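# Pull lettered cube off shelf strip, hold it aloft

## Task

Remove the lettered cube sitting on a strip from the shelf without noticeably sliding or shoving any other strip before that cube is clear, then keep the cube motionless in the air, well above the table and in front of the shelf. Nothing may be knocked or placed off the table.

## Robot and tools

ROBOT. One arm with five joints: a waist turning about a base-fixed axis, then shoulder, elbow and wrist pitch bending in one vertical plane through that axis, then wrist roll. The fingers can therefore only aim inside the plane containing the waist axis and the gripper position, never sideways out of it. Tilted straight-line paths that hold orientation often end held or off_target. Joint ranges (rad): waist -6.283 to 6.283, shoulder -2.059 to 2.094, elbow -3.927 to 0.192, wrist pitch -1.693 to 3.142, wrist roll -6.283 to 6.283. Load limits (N m): waist 43.5, shoulder 43.5, elbow 26.1, wrist pitch 17.4, wrist roll 17.4; a carried object's weight adds to them. The elbow never quite straightens.

GRIPPER. Fingers point along the gripper's +z and close along its y axis. The reported end_effector_position is the spot between the pads when shut, about 2 cm short of the tips; closing pushes the tips roughly 10 mm further along +z. Opening +1 is fully open (0.084 m), -1 is shut. grip_measured in a result uses the same scale. To keep hold, command an opening clearly smaller than grip_measured; a bigger gap squeezes harder (about 24 N per pad up to ~6 cm wide). Closing fast can press harder, sometimes until the fingers spring open.

FRAME. Scene frame: origin on the table top under the arm base, +z up, +y to the left when facing +x. Results give end_effector_position (m), end_effector_quat_wxyz, and linear/angular velocities (m/s, rad/s). The printed hand position can be off, more so at long reach; the base may be slightly tilted.

ROW FORMAT. Every motion uses one row of 7 numbers, each in [-1, 1]: dx, dy, dz, rx, ry, rz, opening. The first six are an offset, not a pose, expressed in the gripper's own axes and counted from the gripper pose in the most recent result that reports it (before any such result in the scene, or for later calls in the same reply, from where the robot is when the action begins). Scale: 1.0 equals 0.6 m of translation or 180 degrees of turn; rx, ry, rz form a single rotation vector. Opening is absolute, not an offset. Each control step clips the commanded pose to within 70 mm and 16 degrees of the measured one, so large requests fall short; read the result and send the remainder. All-zero offsets are not idle: they pull the arm back to the reference pose.

execute_actions: argument actions is a list holding at most one item. Empty list = just read the state. {"rows": [[7 numbers], ...], "steps": n} runs up to 15 control steps of 1/30 s (default 15), one row per step, last row repeated if short; every row is measured from the same reference pose, not chained. {"steps": n} alone is a wait of up to 300 steps counted from the previous result, reply time included. Optional pictures true/false. A rejected call sends nothing.

move: target is one 7-number row as above; speed is top path speed in m/s from 0.002 to 0.5 (default 0.25), turning capped at twice that in rad/s. It drives a straight path of 0.5 to 10 s (stops after 10 s if longer), rotates the short way, ignores obstacles, and may lag, drift or overshoot speed, especially with the arm nearly straight. The opening is applied at the start. The result adds a move: line, e.g. done, off_target, moving, held or fault, plus active limits (paced = pose clipped; held = some steps blocked, after which the arm may lurch fast) and distance to target.

wait: seconds from 0 to 10; nothing new is commanded.

zoom_image: camera (cam_head_left, cam_head_right, cam_high, cam_low, cam_wrist) and region [x0, y0, x1, y1] in pixels from the top-left, at most 504 by 504. Images are 896x504.

show_instructions: no arguments; shows the reference pages.

finished_scene: scene = current scene number; irreversible, reports success. Only call once the cube is steadily held aloft.

RESULT LINES. "pose unreachable" means the clearance check (which treats the mount under the base as arm) altered or blocked a command; HELD marks affected steps. "Hand target" is where the controller is currently heading. MOTOR HOT appears from 65 °C; at 80 °C an OVER-TEMPERATURE FAULT brakes the arm until it cools. A TORQUE FAULT (contact torque at a joint's limit) backs that joint off, freezes 10 s and drops the rest of the call. Between actions the arm only finishes the last clipped pose; fingers keep moving. Time passes while you think.

CAUTIONS. Approach the cube slowly, avoid touching neighbouring strips, do not ram the shelf or press far past contact, close gently but firmly, lift and withdraw straight out, and don't hold heavy loads longer than needed. Avoid drops, slips, slams and anything falling off the table. Loose objects may occasionally get a small push.

Each tool is called after ">>>" by a JSON object that holds its "name" and its "arguments".

Reference images:

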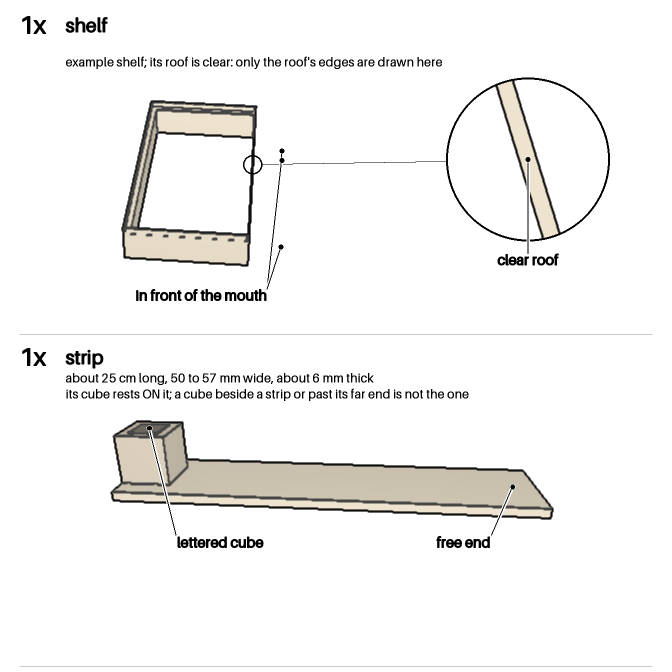

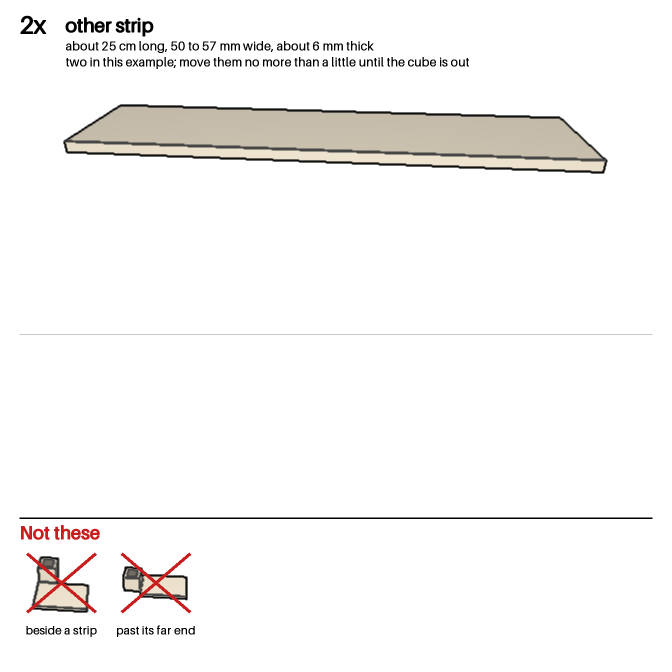

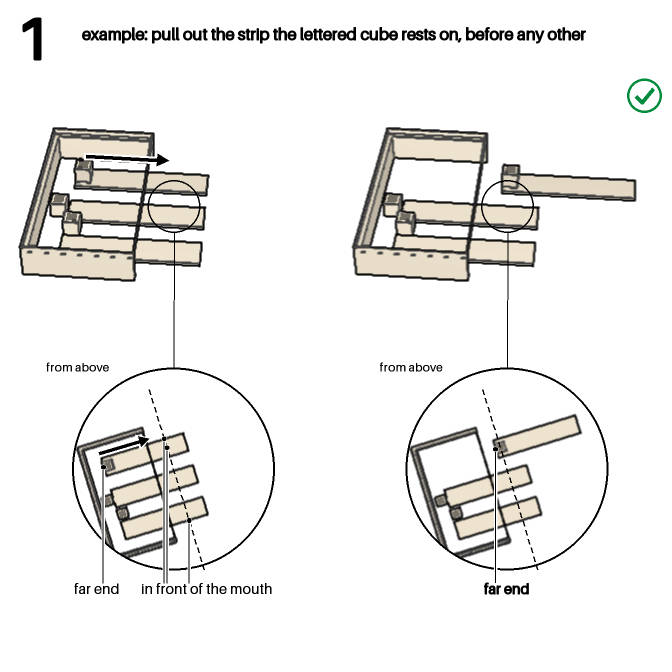

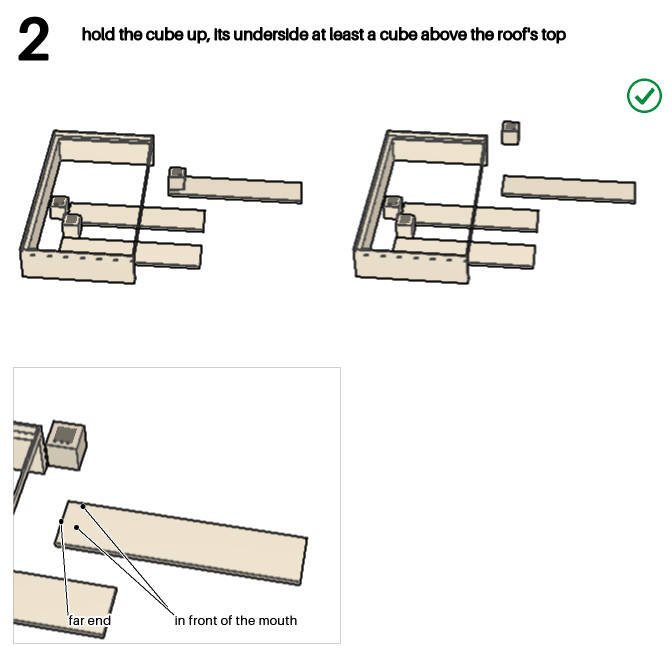

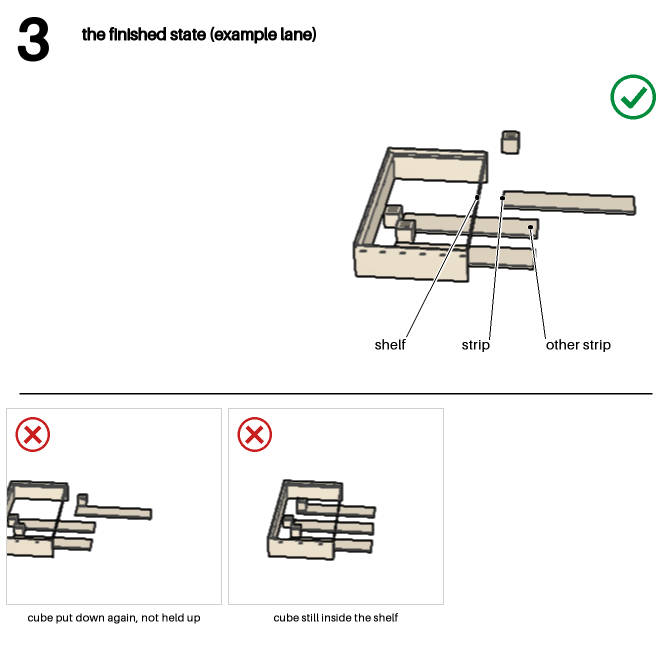

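## Session

>>> {"name": "execute_actions", "arguments": {"actions": []}}

Scene clock: 0.00 s of 4200.00 s.
end_effector_position=(+0.7964, +0.2209, +0.1892) grip_measured=+1.00 end_effector_quat_wxyz=(+0.144, +0.740, +0.483, +0.445) end_effector_velocity=(+0.000, -0.000, +0.000) end_effector_angular_velocity=(-0.001, -0.000, +0.000)
Joint positions: [ 0.22   0.946 -1.825 -0.098 -0.883  0.084]
Joint velocities: [-0.    -0.     0.     0.    -0.001  0.   ]
Hand target: +0.796, +0.221, +0.189; +0.144, +0.740, +0.483, +0.445

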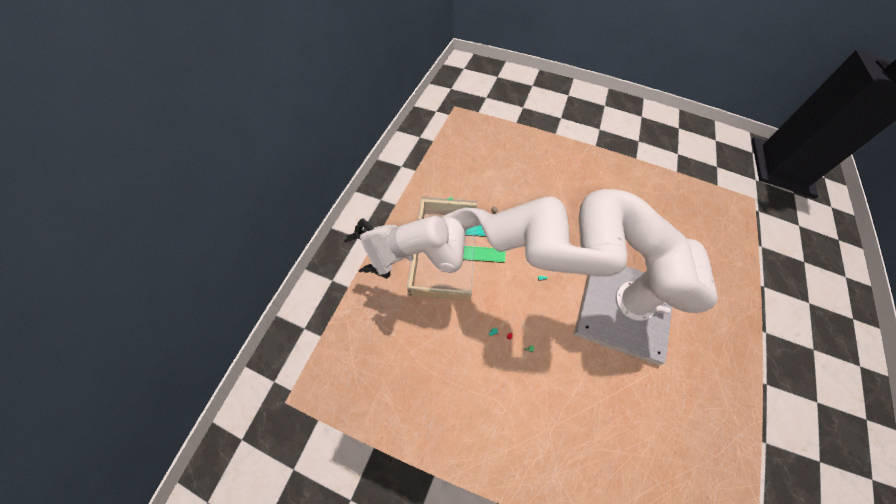

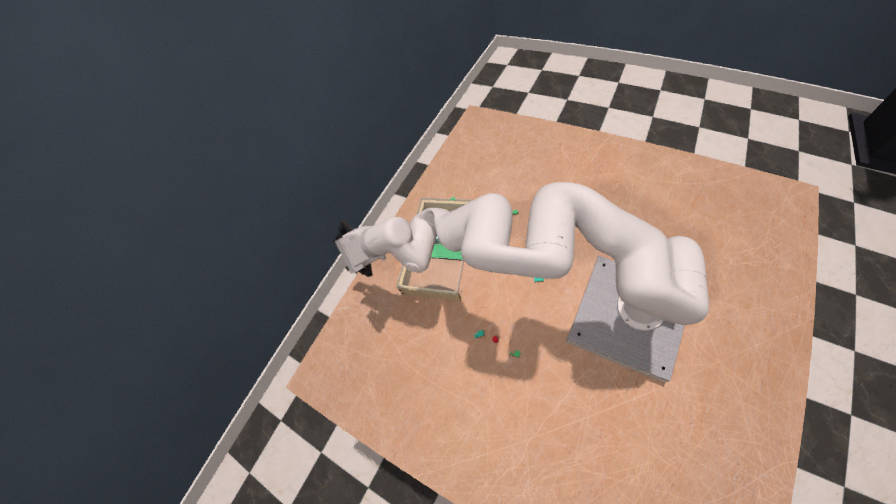

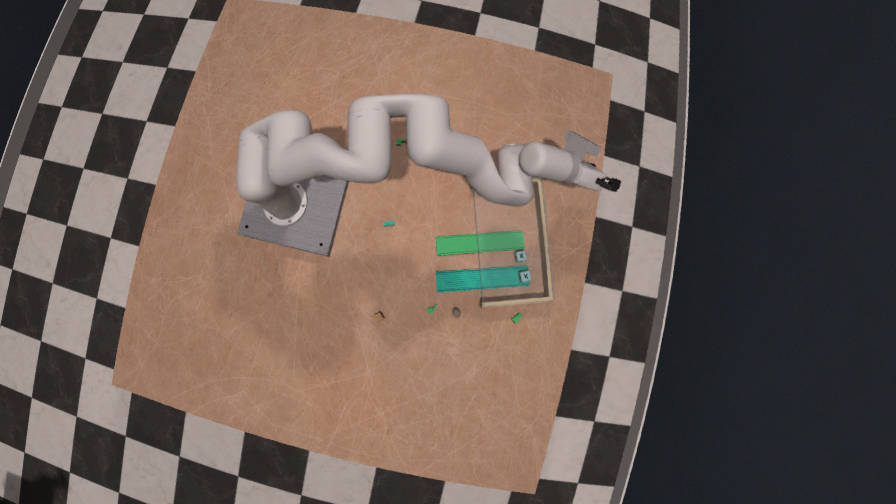

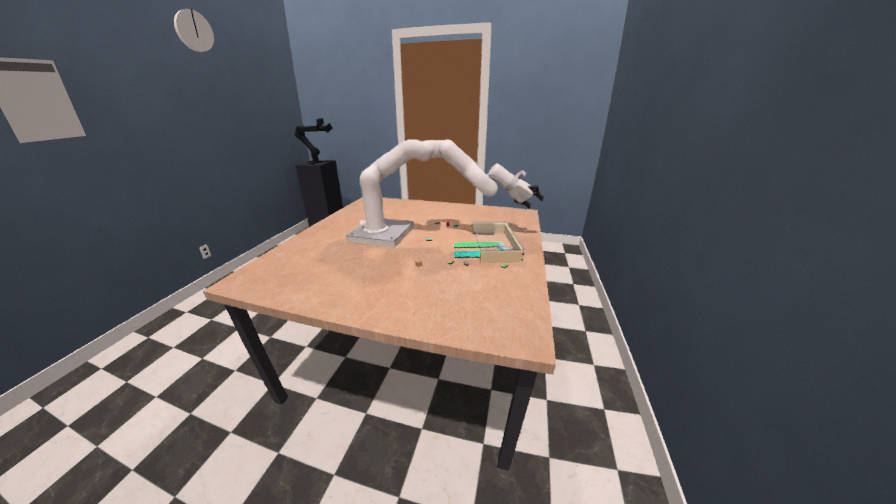

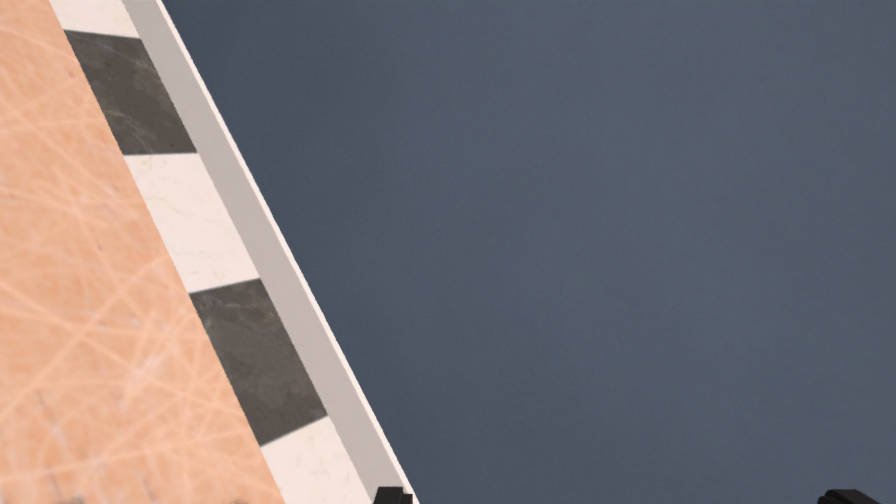

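>>> {"name": "move", "arguments": {"target": [-0.502,-0.033,-0.592,0.146,-0.283,0.241,1]}}

>>> {"name": "zoom_image", "arguments": {"camera": "cam_high", "region": [360,150,600,330]}}

Scene clock: 10.03 s of 4200.00 s.
end_effector_position=(+0.4607, -0.1006, +0.2202) grip_measured=+1.00 end_effector_quat_wxyz=(+0.004, +0.987, +0.164, +0.000) end_effector_velocity=(-0.001, -0.002, +0.001) end_effector_angular_velocity=(+0.001, +0.003, -0.002)
Joint positions: [-0.267  0.037 -1.048  1.009 -0.546  0.084]
Joint velocities: [-0.005 -0.002 -0.001  0.006 -0.003  0.   ]
Hand target: +0.461, -0.101, +0.220; +0.004, +0.987, +0.163, +0.000
Off the commanded pose: 0.001 m, 0 deg.
After step 90, 3.87 s passed at rest.
move: done

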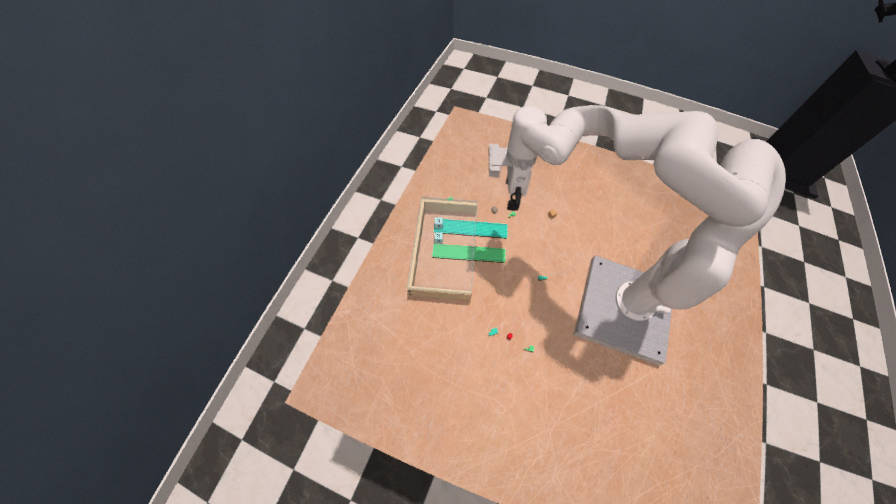

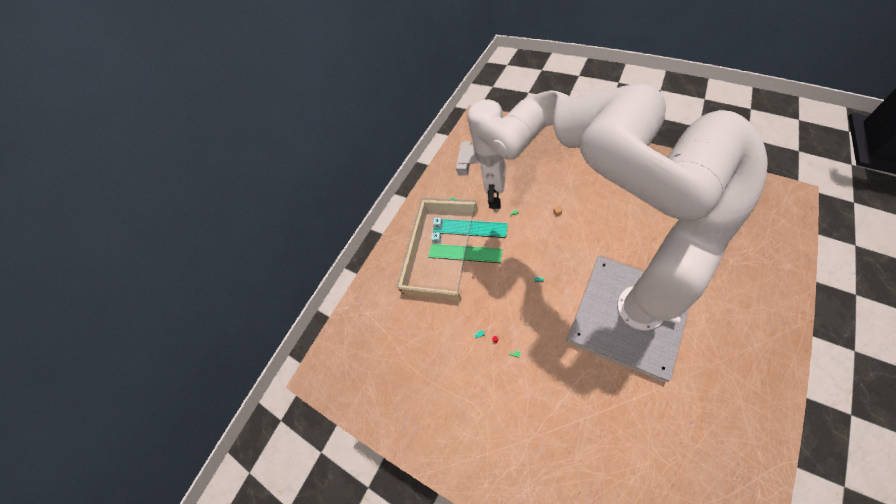

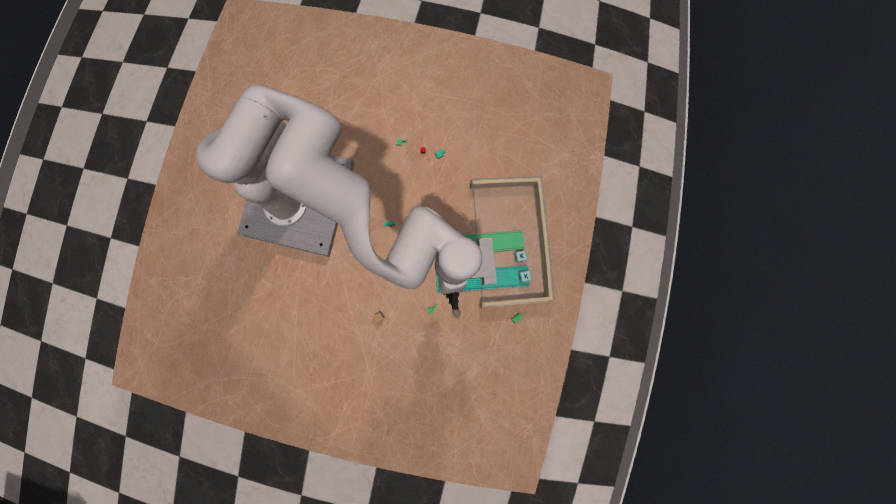

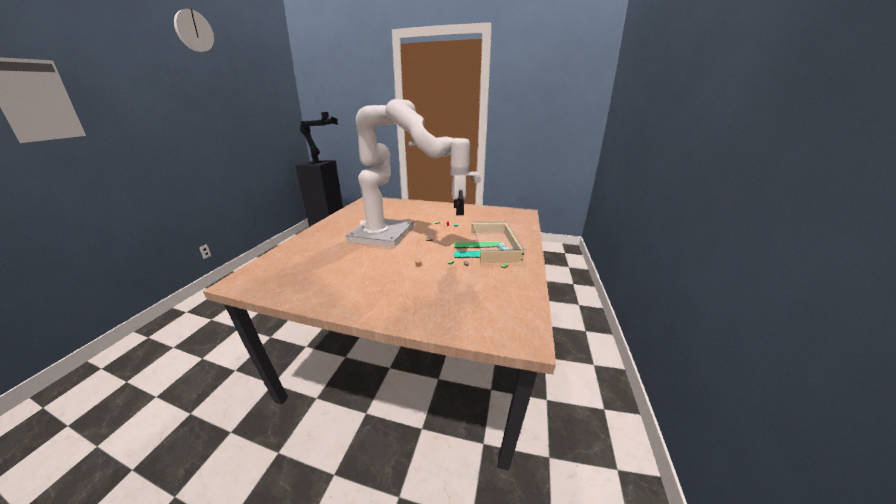

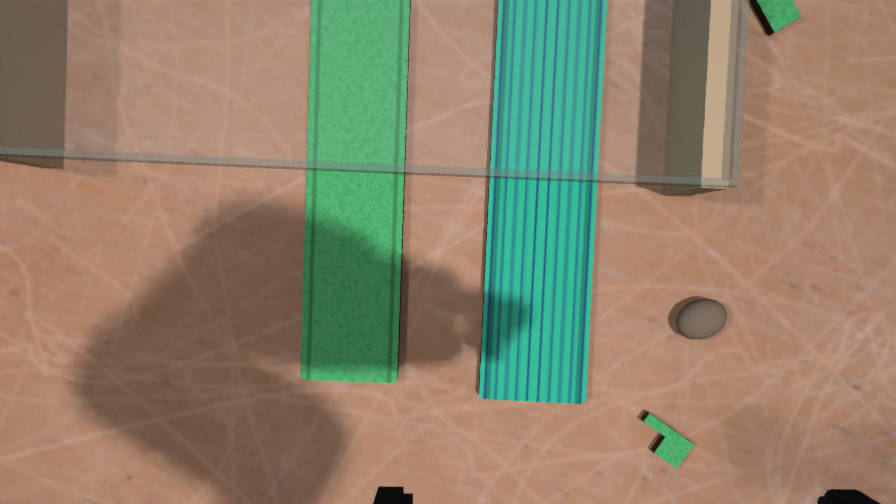

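Region (360, 150, 600, 330) of cam_high's 896x504 image, scaled by 2.100, with more detail than that image has; it fills the top 378 rows of this view, and the rest is white.

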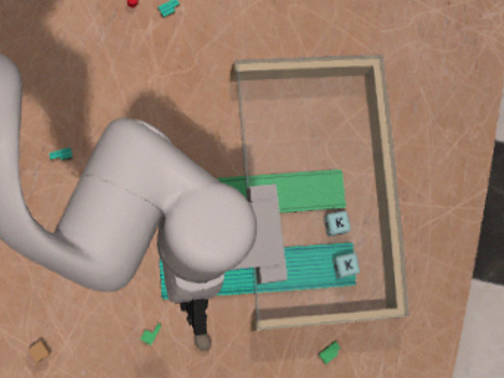

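>>> {"name": "move", "arguments": {"target": [0.025,0.019,0.29,0,0,0.014,1]}}

Scene clock: 18.47 s of 4200.00 s.
end_effector_position=(+0.4789, -0.1078, +0.0465) grip_measured=+1.00 end_effector_quat_wxyz=(+0.004, +0.990, +0.142, +0.001) end_effector_velocity=(+0.000, -0.000, -0.003) end_effector_angular_velocity=(+0.001, +0.003, -0.001)
Joint positions: [-0.271  0.416 -0.987  0.569 -0.506  0.084]
Joint velocities: [-0.001  0.008 -0.004 -0.002  0.    -0.   ]
Hand target: +0.479, -0.108, +0.046; +0.004, +0.990, +0.142, +0.000
Off the commanded pose: 0.000 m, 0 deg.
After step 90, 3.97 s passed at rest.
move: done

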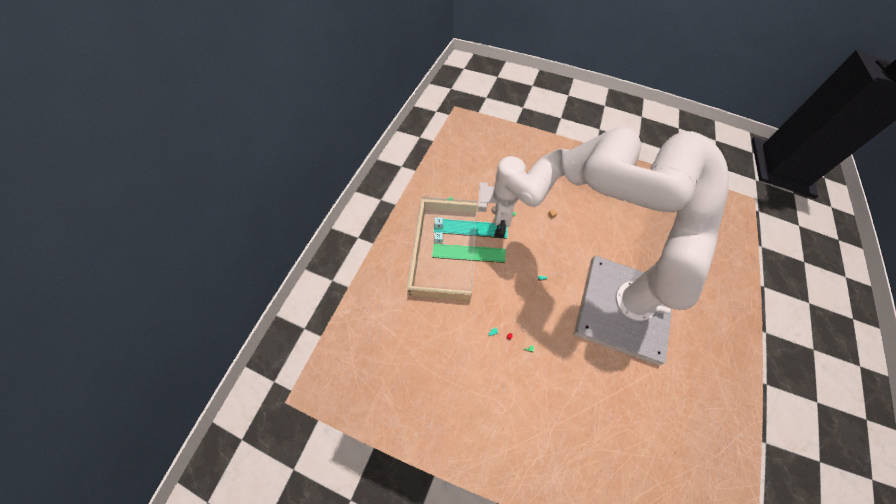

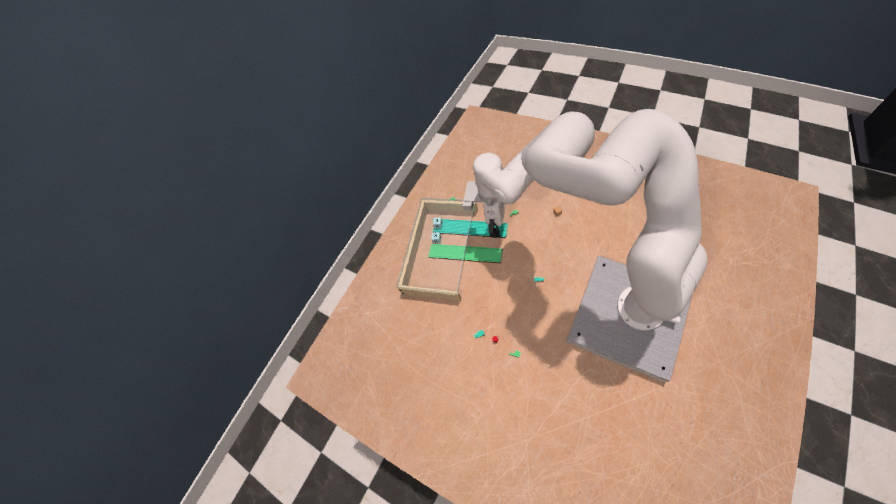

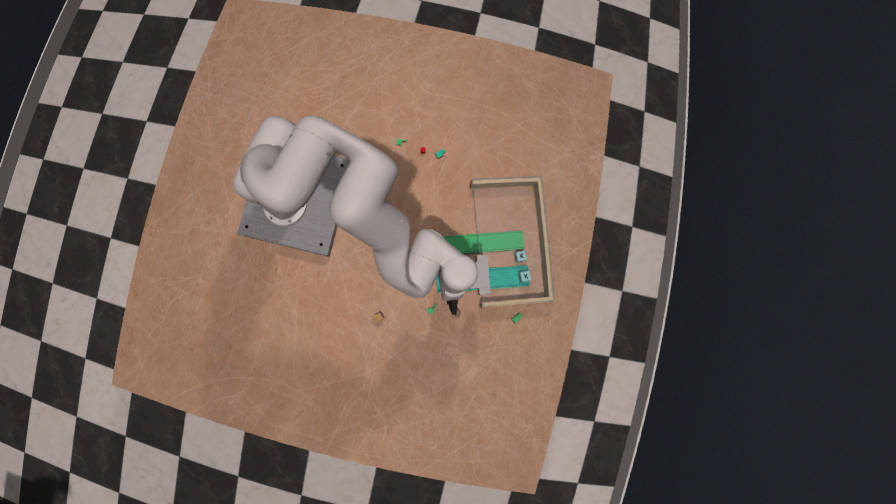

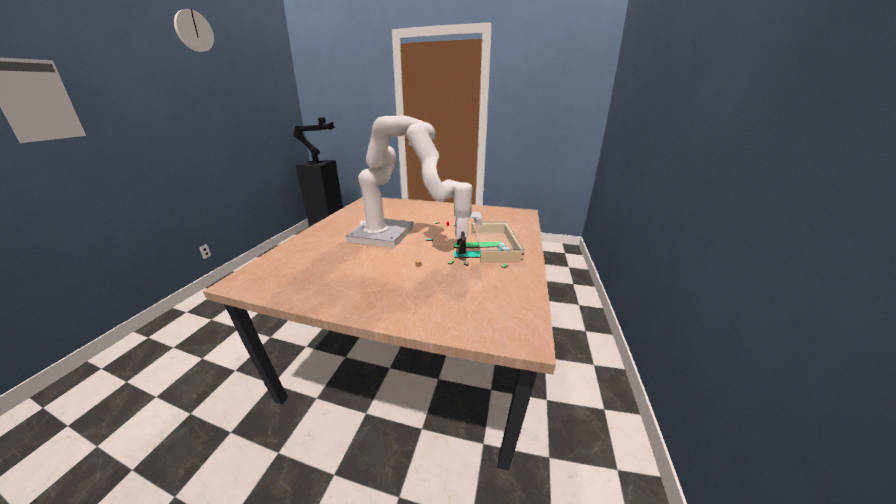

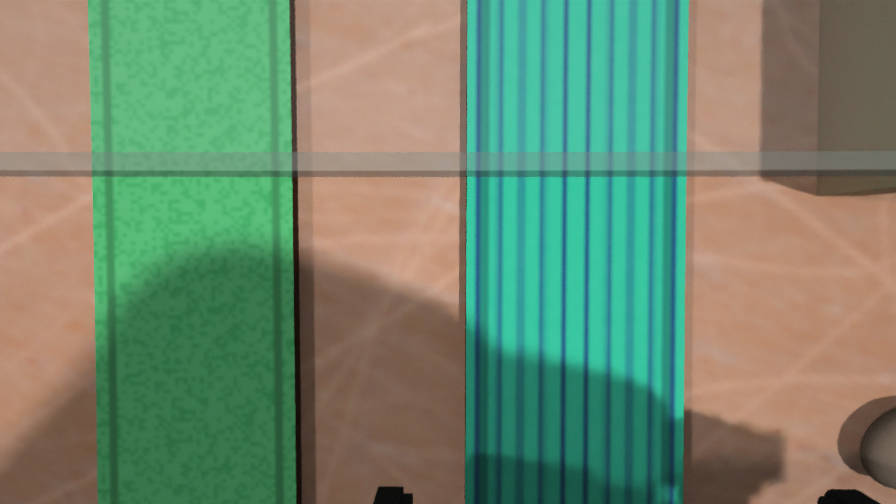

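>>> {"name": "move", "arguments": {"target": [0,-0.004,0.049,0,0,0,0.7], "speed": 0.04}}

>>> {"name": "move", "arguments": {"target": [0,0,0,0,0,0,0]}}

Scene clock: 22.37 s of 4200.00 s.
end_effector_position=(+0.4784, -0.1058, +0.0174) grip_measured=+0.70 end_effector_quat_wxyz=(+0.004, +0.990, +0.142, +0.001) end_effector_velocity=(+0.001, -0.000, -0.002) end_effector_angular_velocity=(-0.000, -0.001, -0.000)
Joint positions: [-0.267  0.488 -0.989  0.499 -0.502  0.073]
Joint velocities: [-0.     0.006 -0.002 -0.006  0.    -0.   ]
Hand target: +0.478, -0.106, +0.017; +0.004, +0.990, +0.142, +0.001
Off the commanded pose: 0.000 m, 0 deg.
move: done

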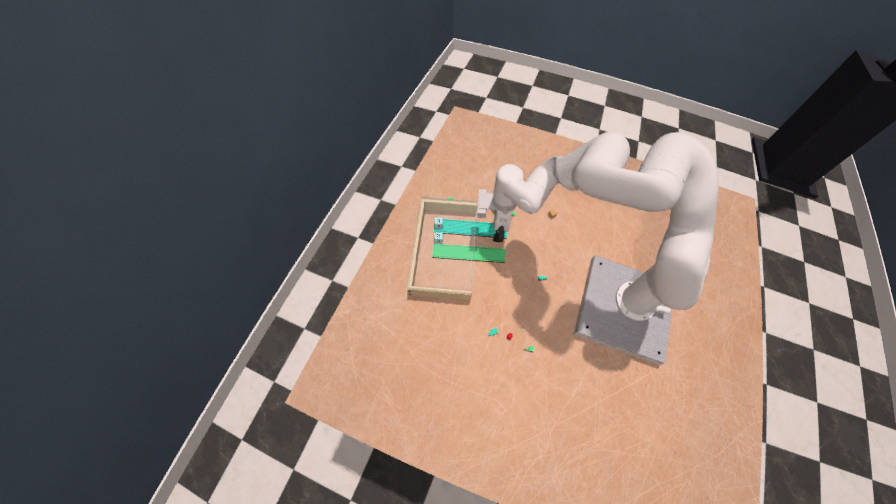

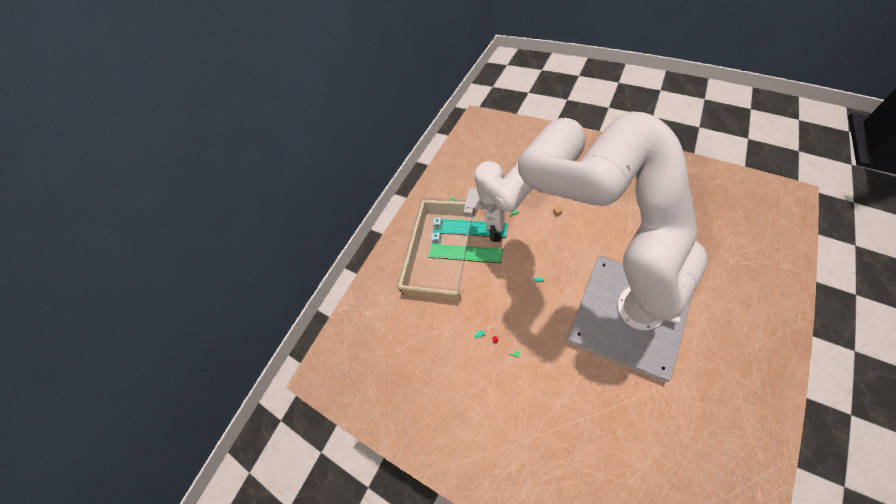

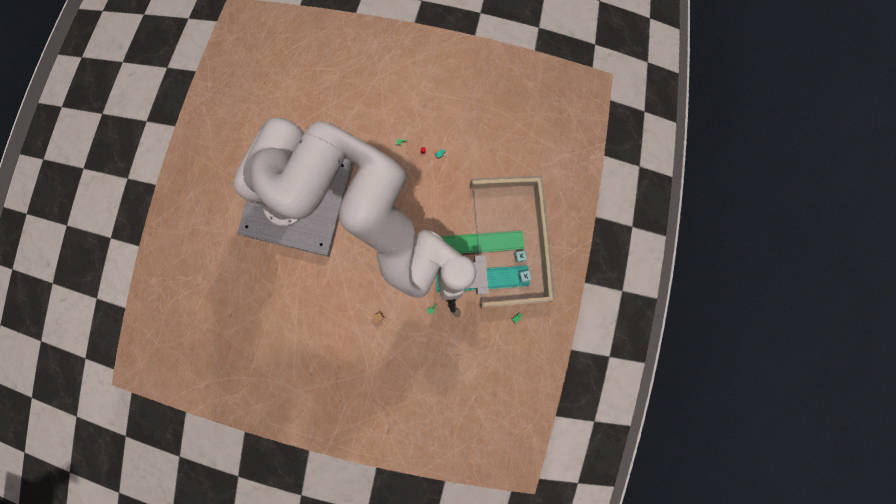

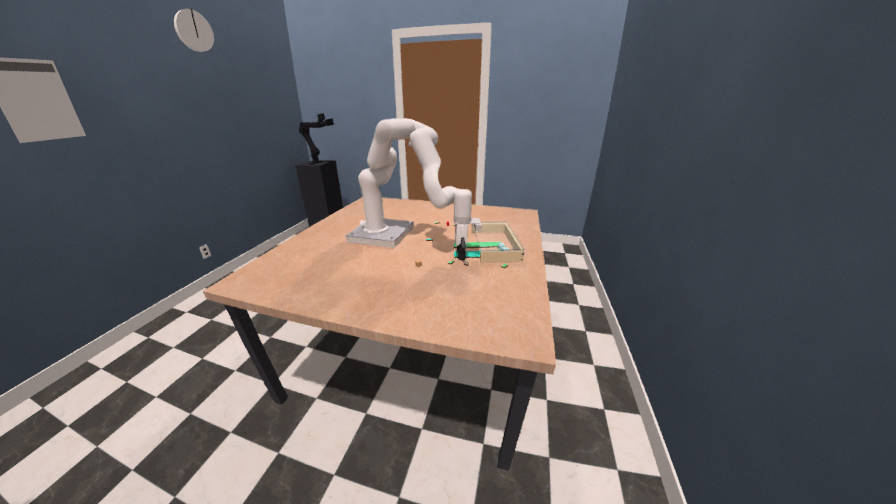

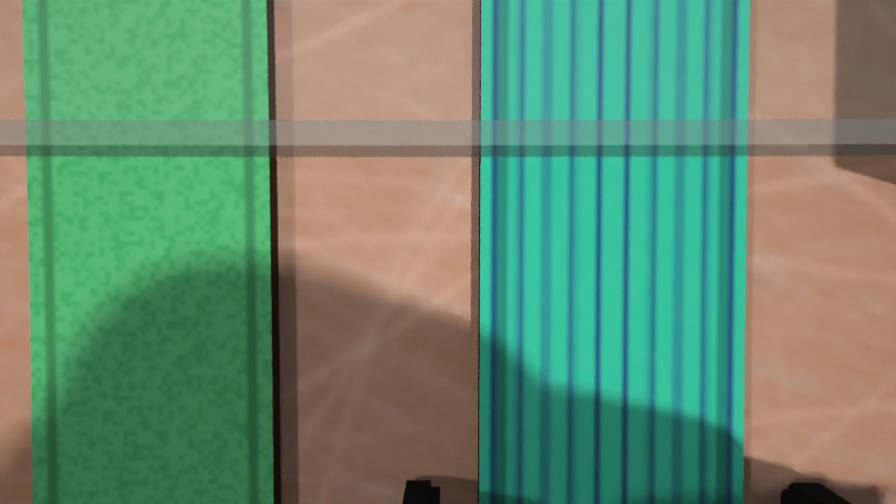

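Scene clock: 22.87 s of 4200.00 s.
end_effector_position=(+0.4808, -0.1061, +0.0197) grip_measured=+0.25 end_effector_quat_wxyz=(+0.005, +0.990, +0.142, +0.004) end_effector_velocity=(-0.001, +0.001, -0.002) end_effector_angular_velocity=(+0.001, +0.004, +0.000)
Joint positions: [-0.267  0.485 -0.992  0.498 -0.502  0.055]
Joint velocities: [0.001 0.002 0.002 0.    0.001 0.   ]
Hand target: +0.478, -0.106, +0.017; +0.004, +0.990, +0.142, +0.001
Off the commanded pose: 0.003 m, 0 deg.
move: done

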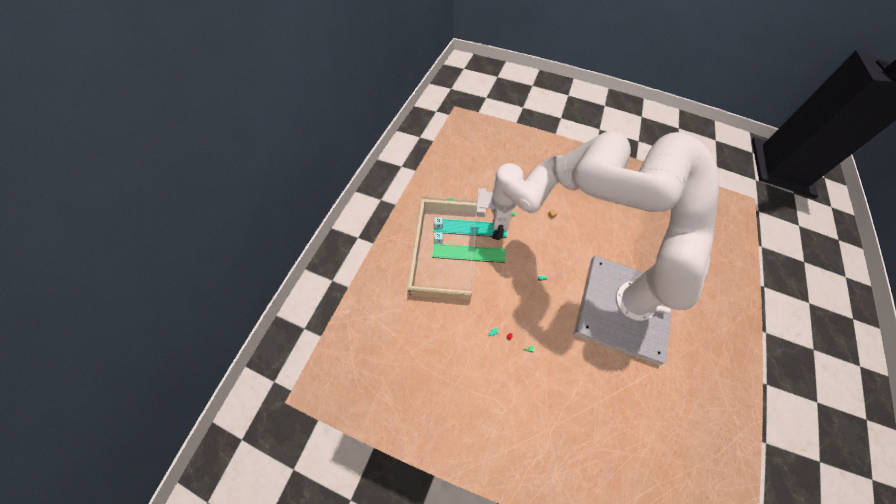

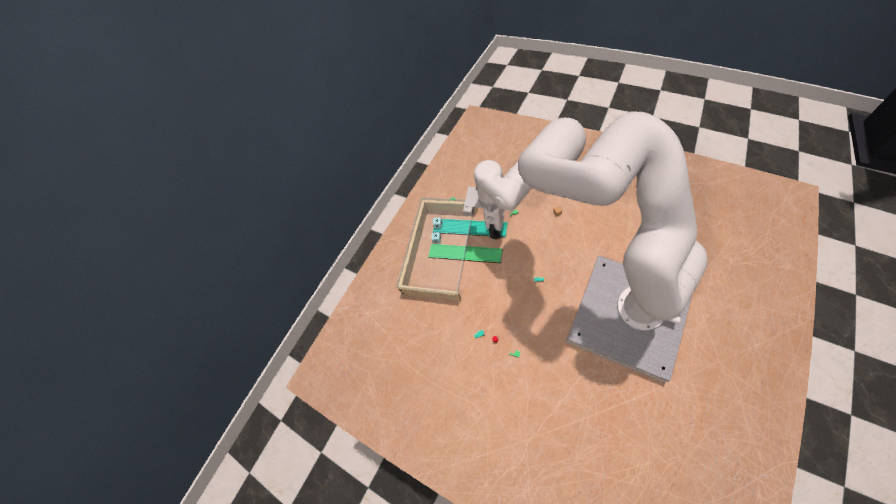

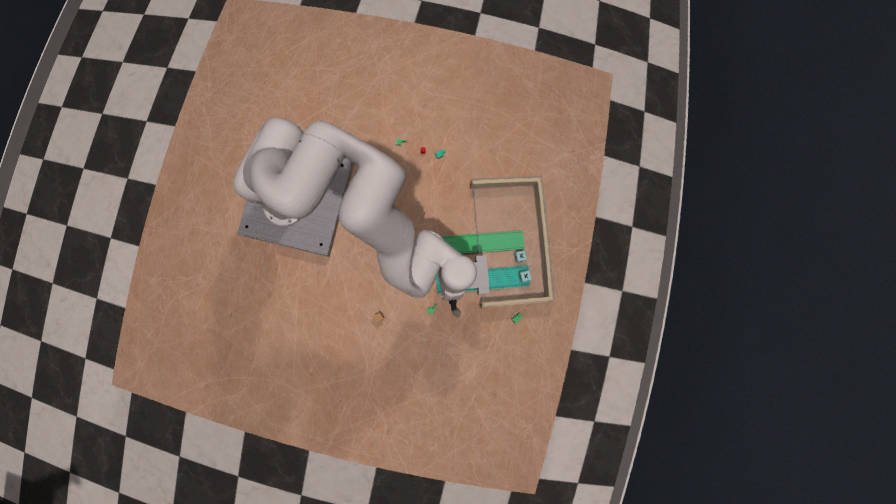

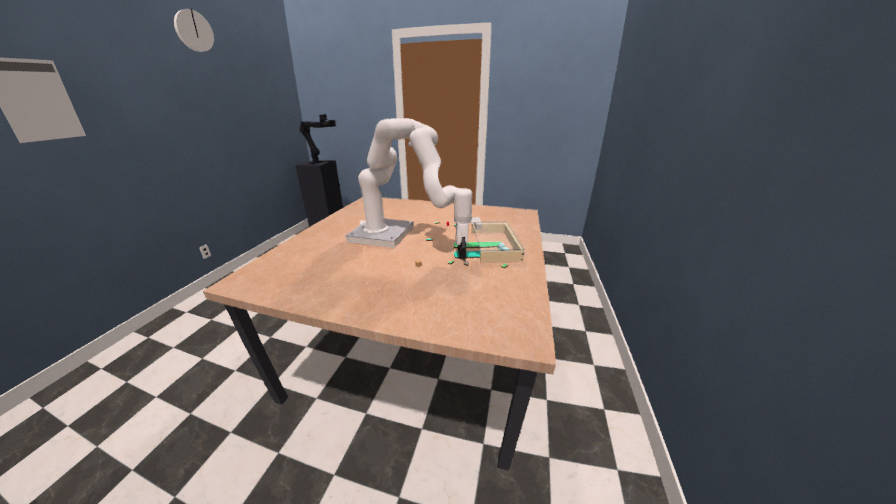

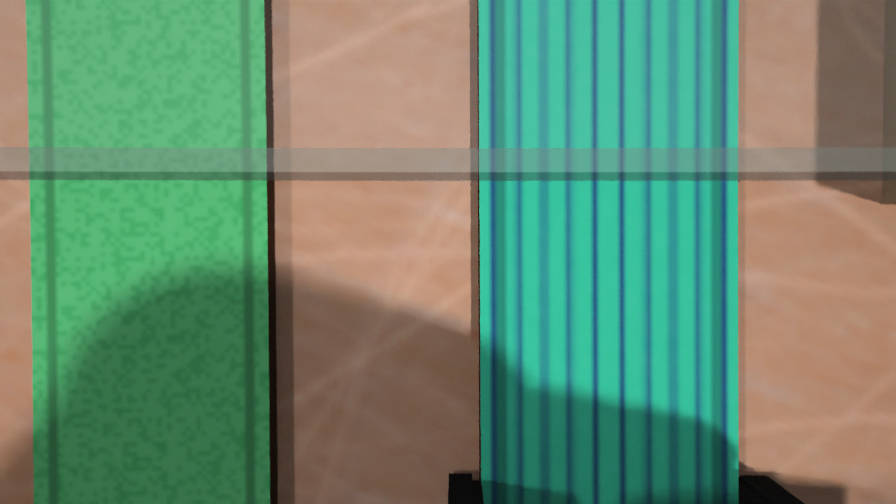

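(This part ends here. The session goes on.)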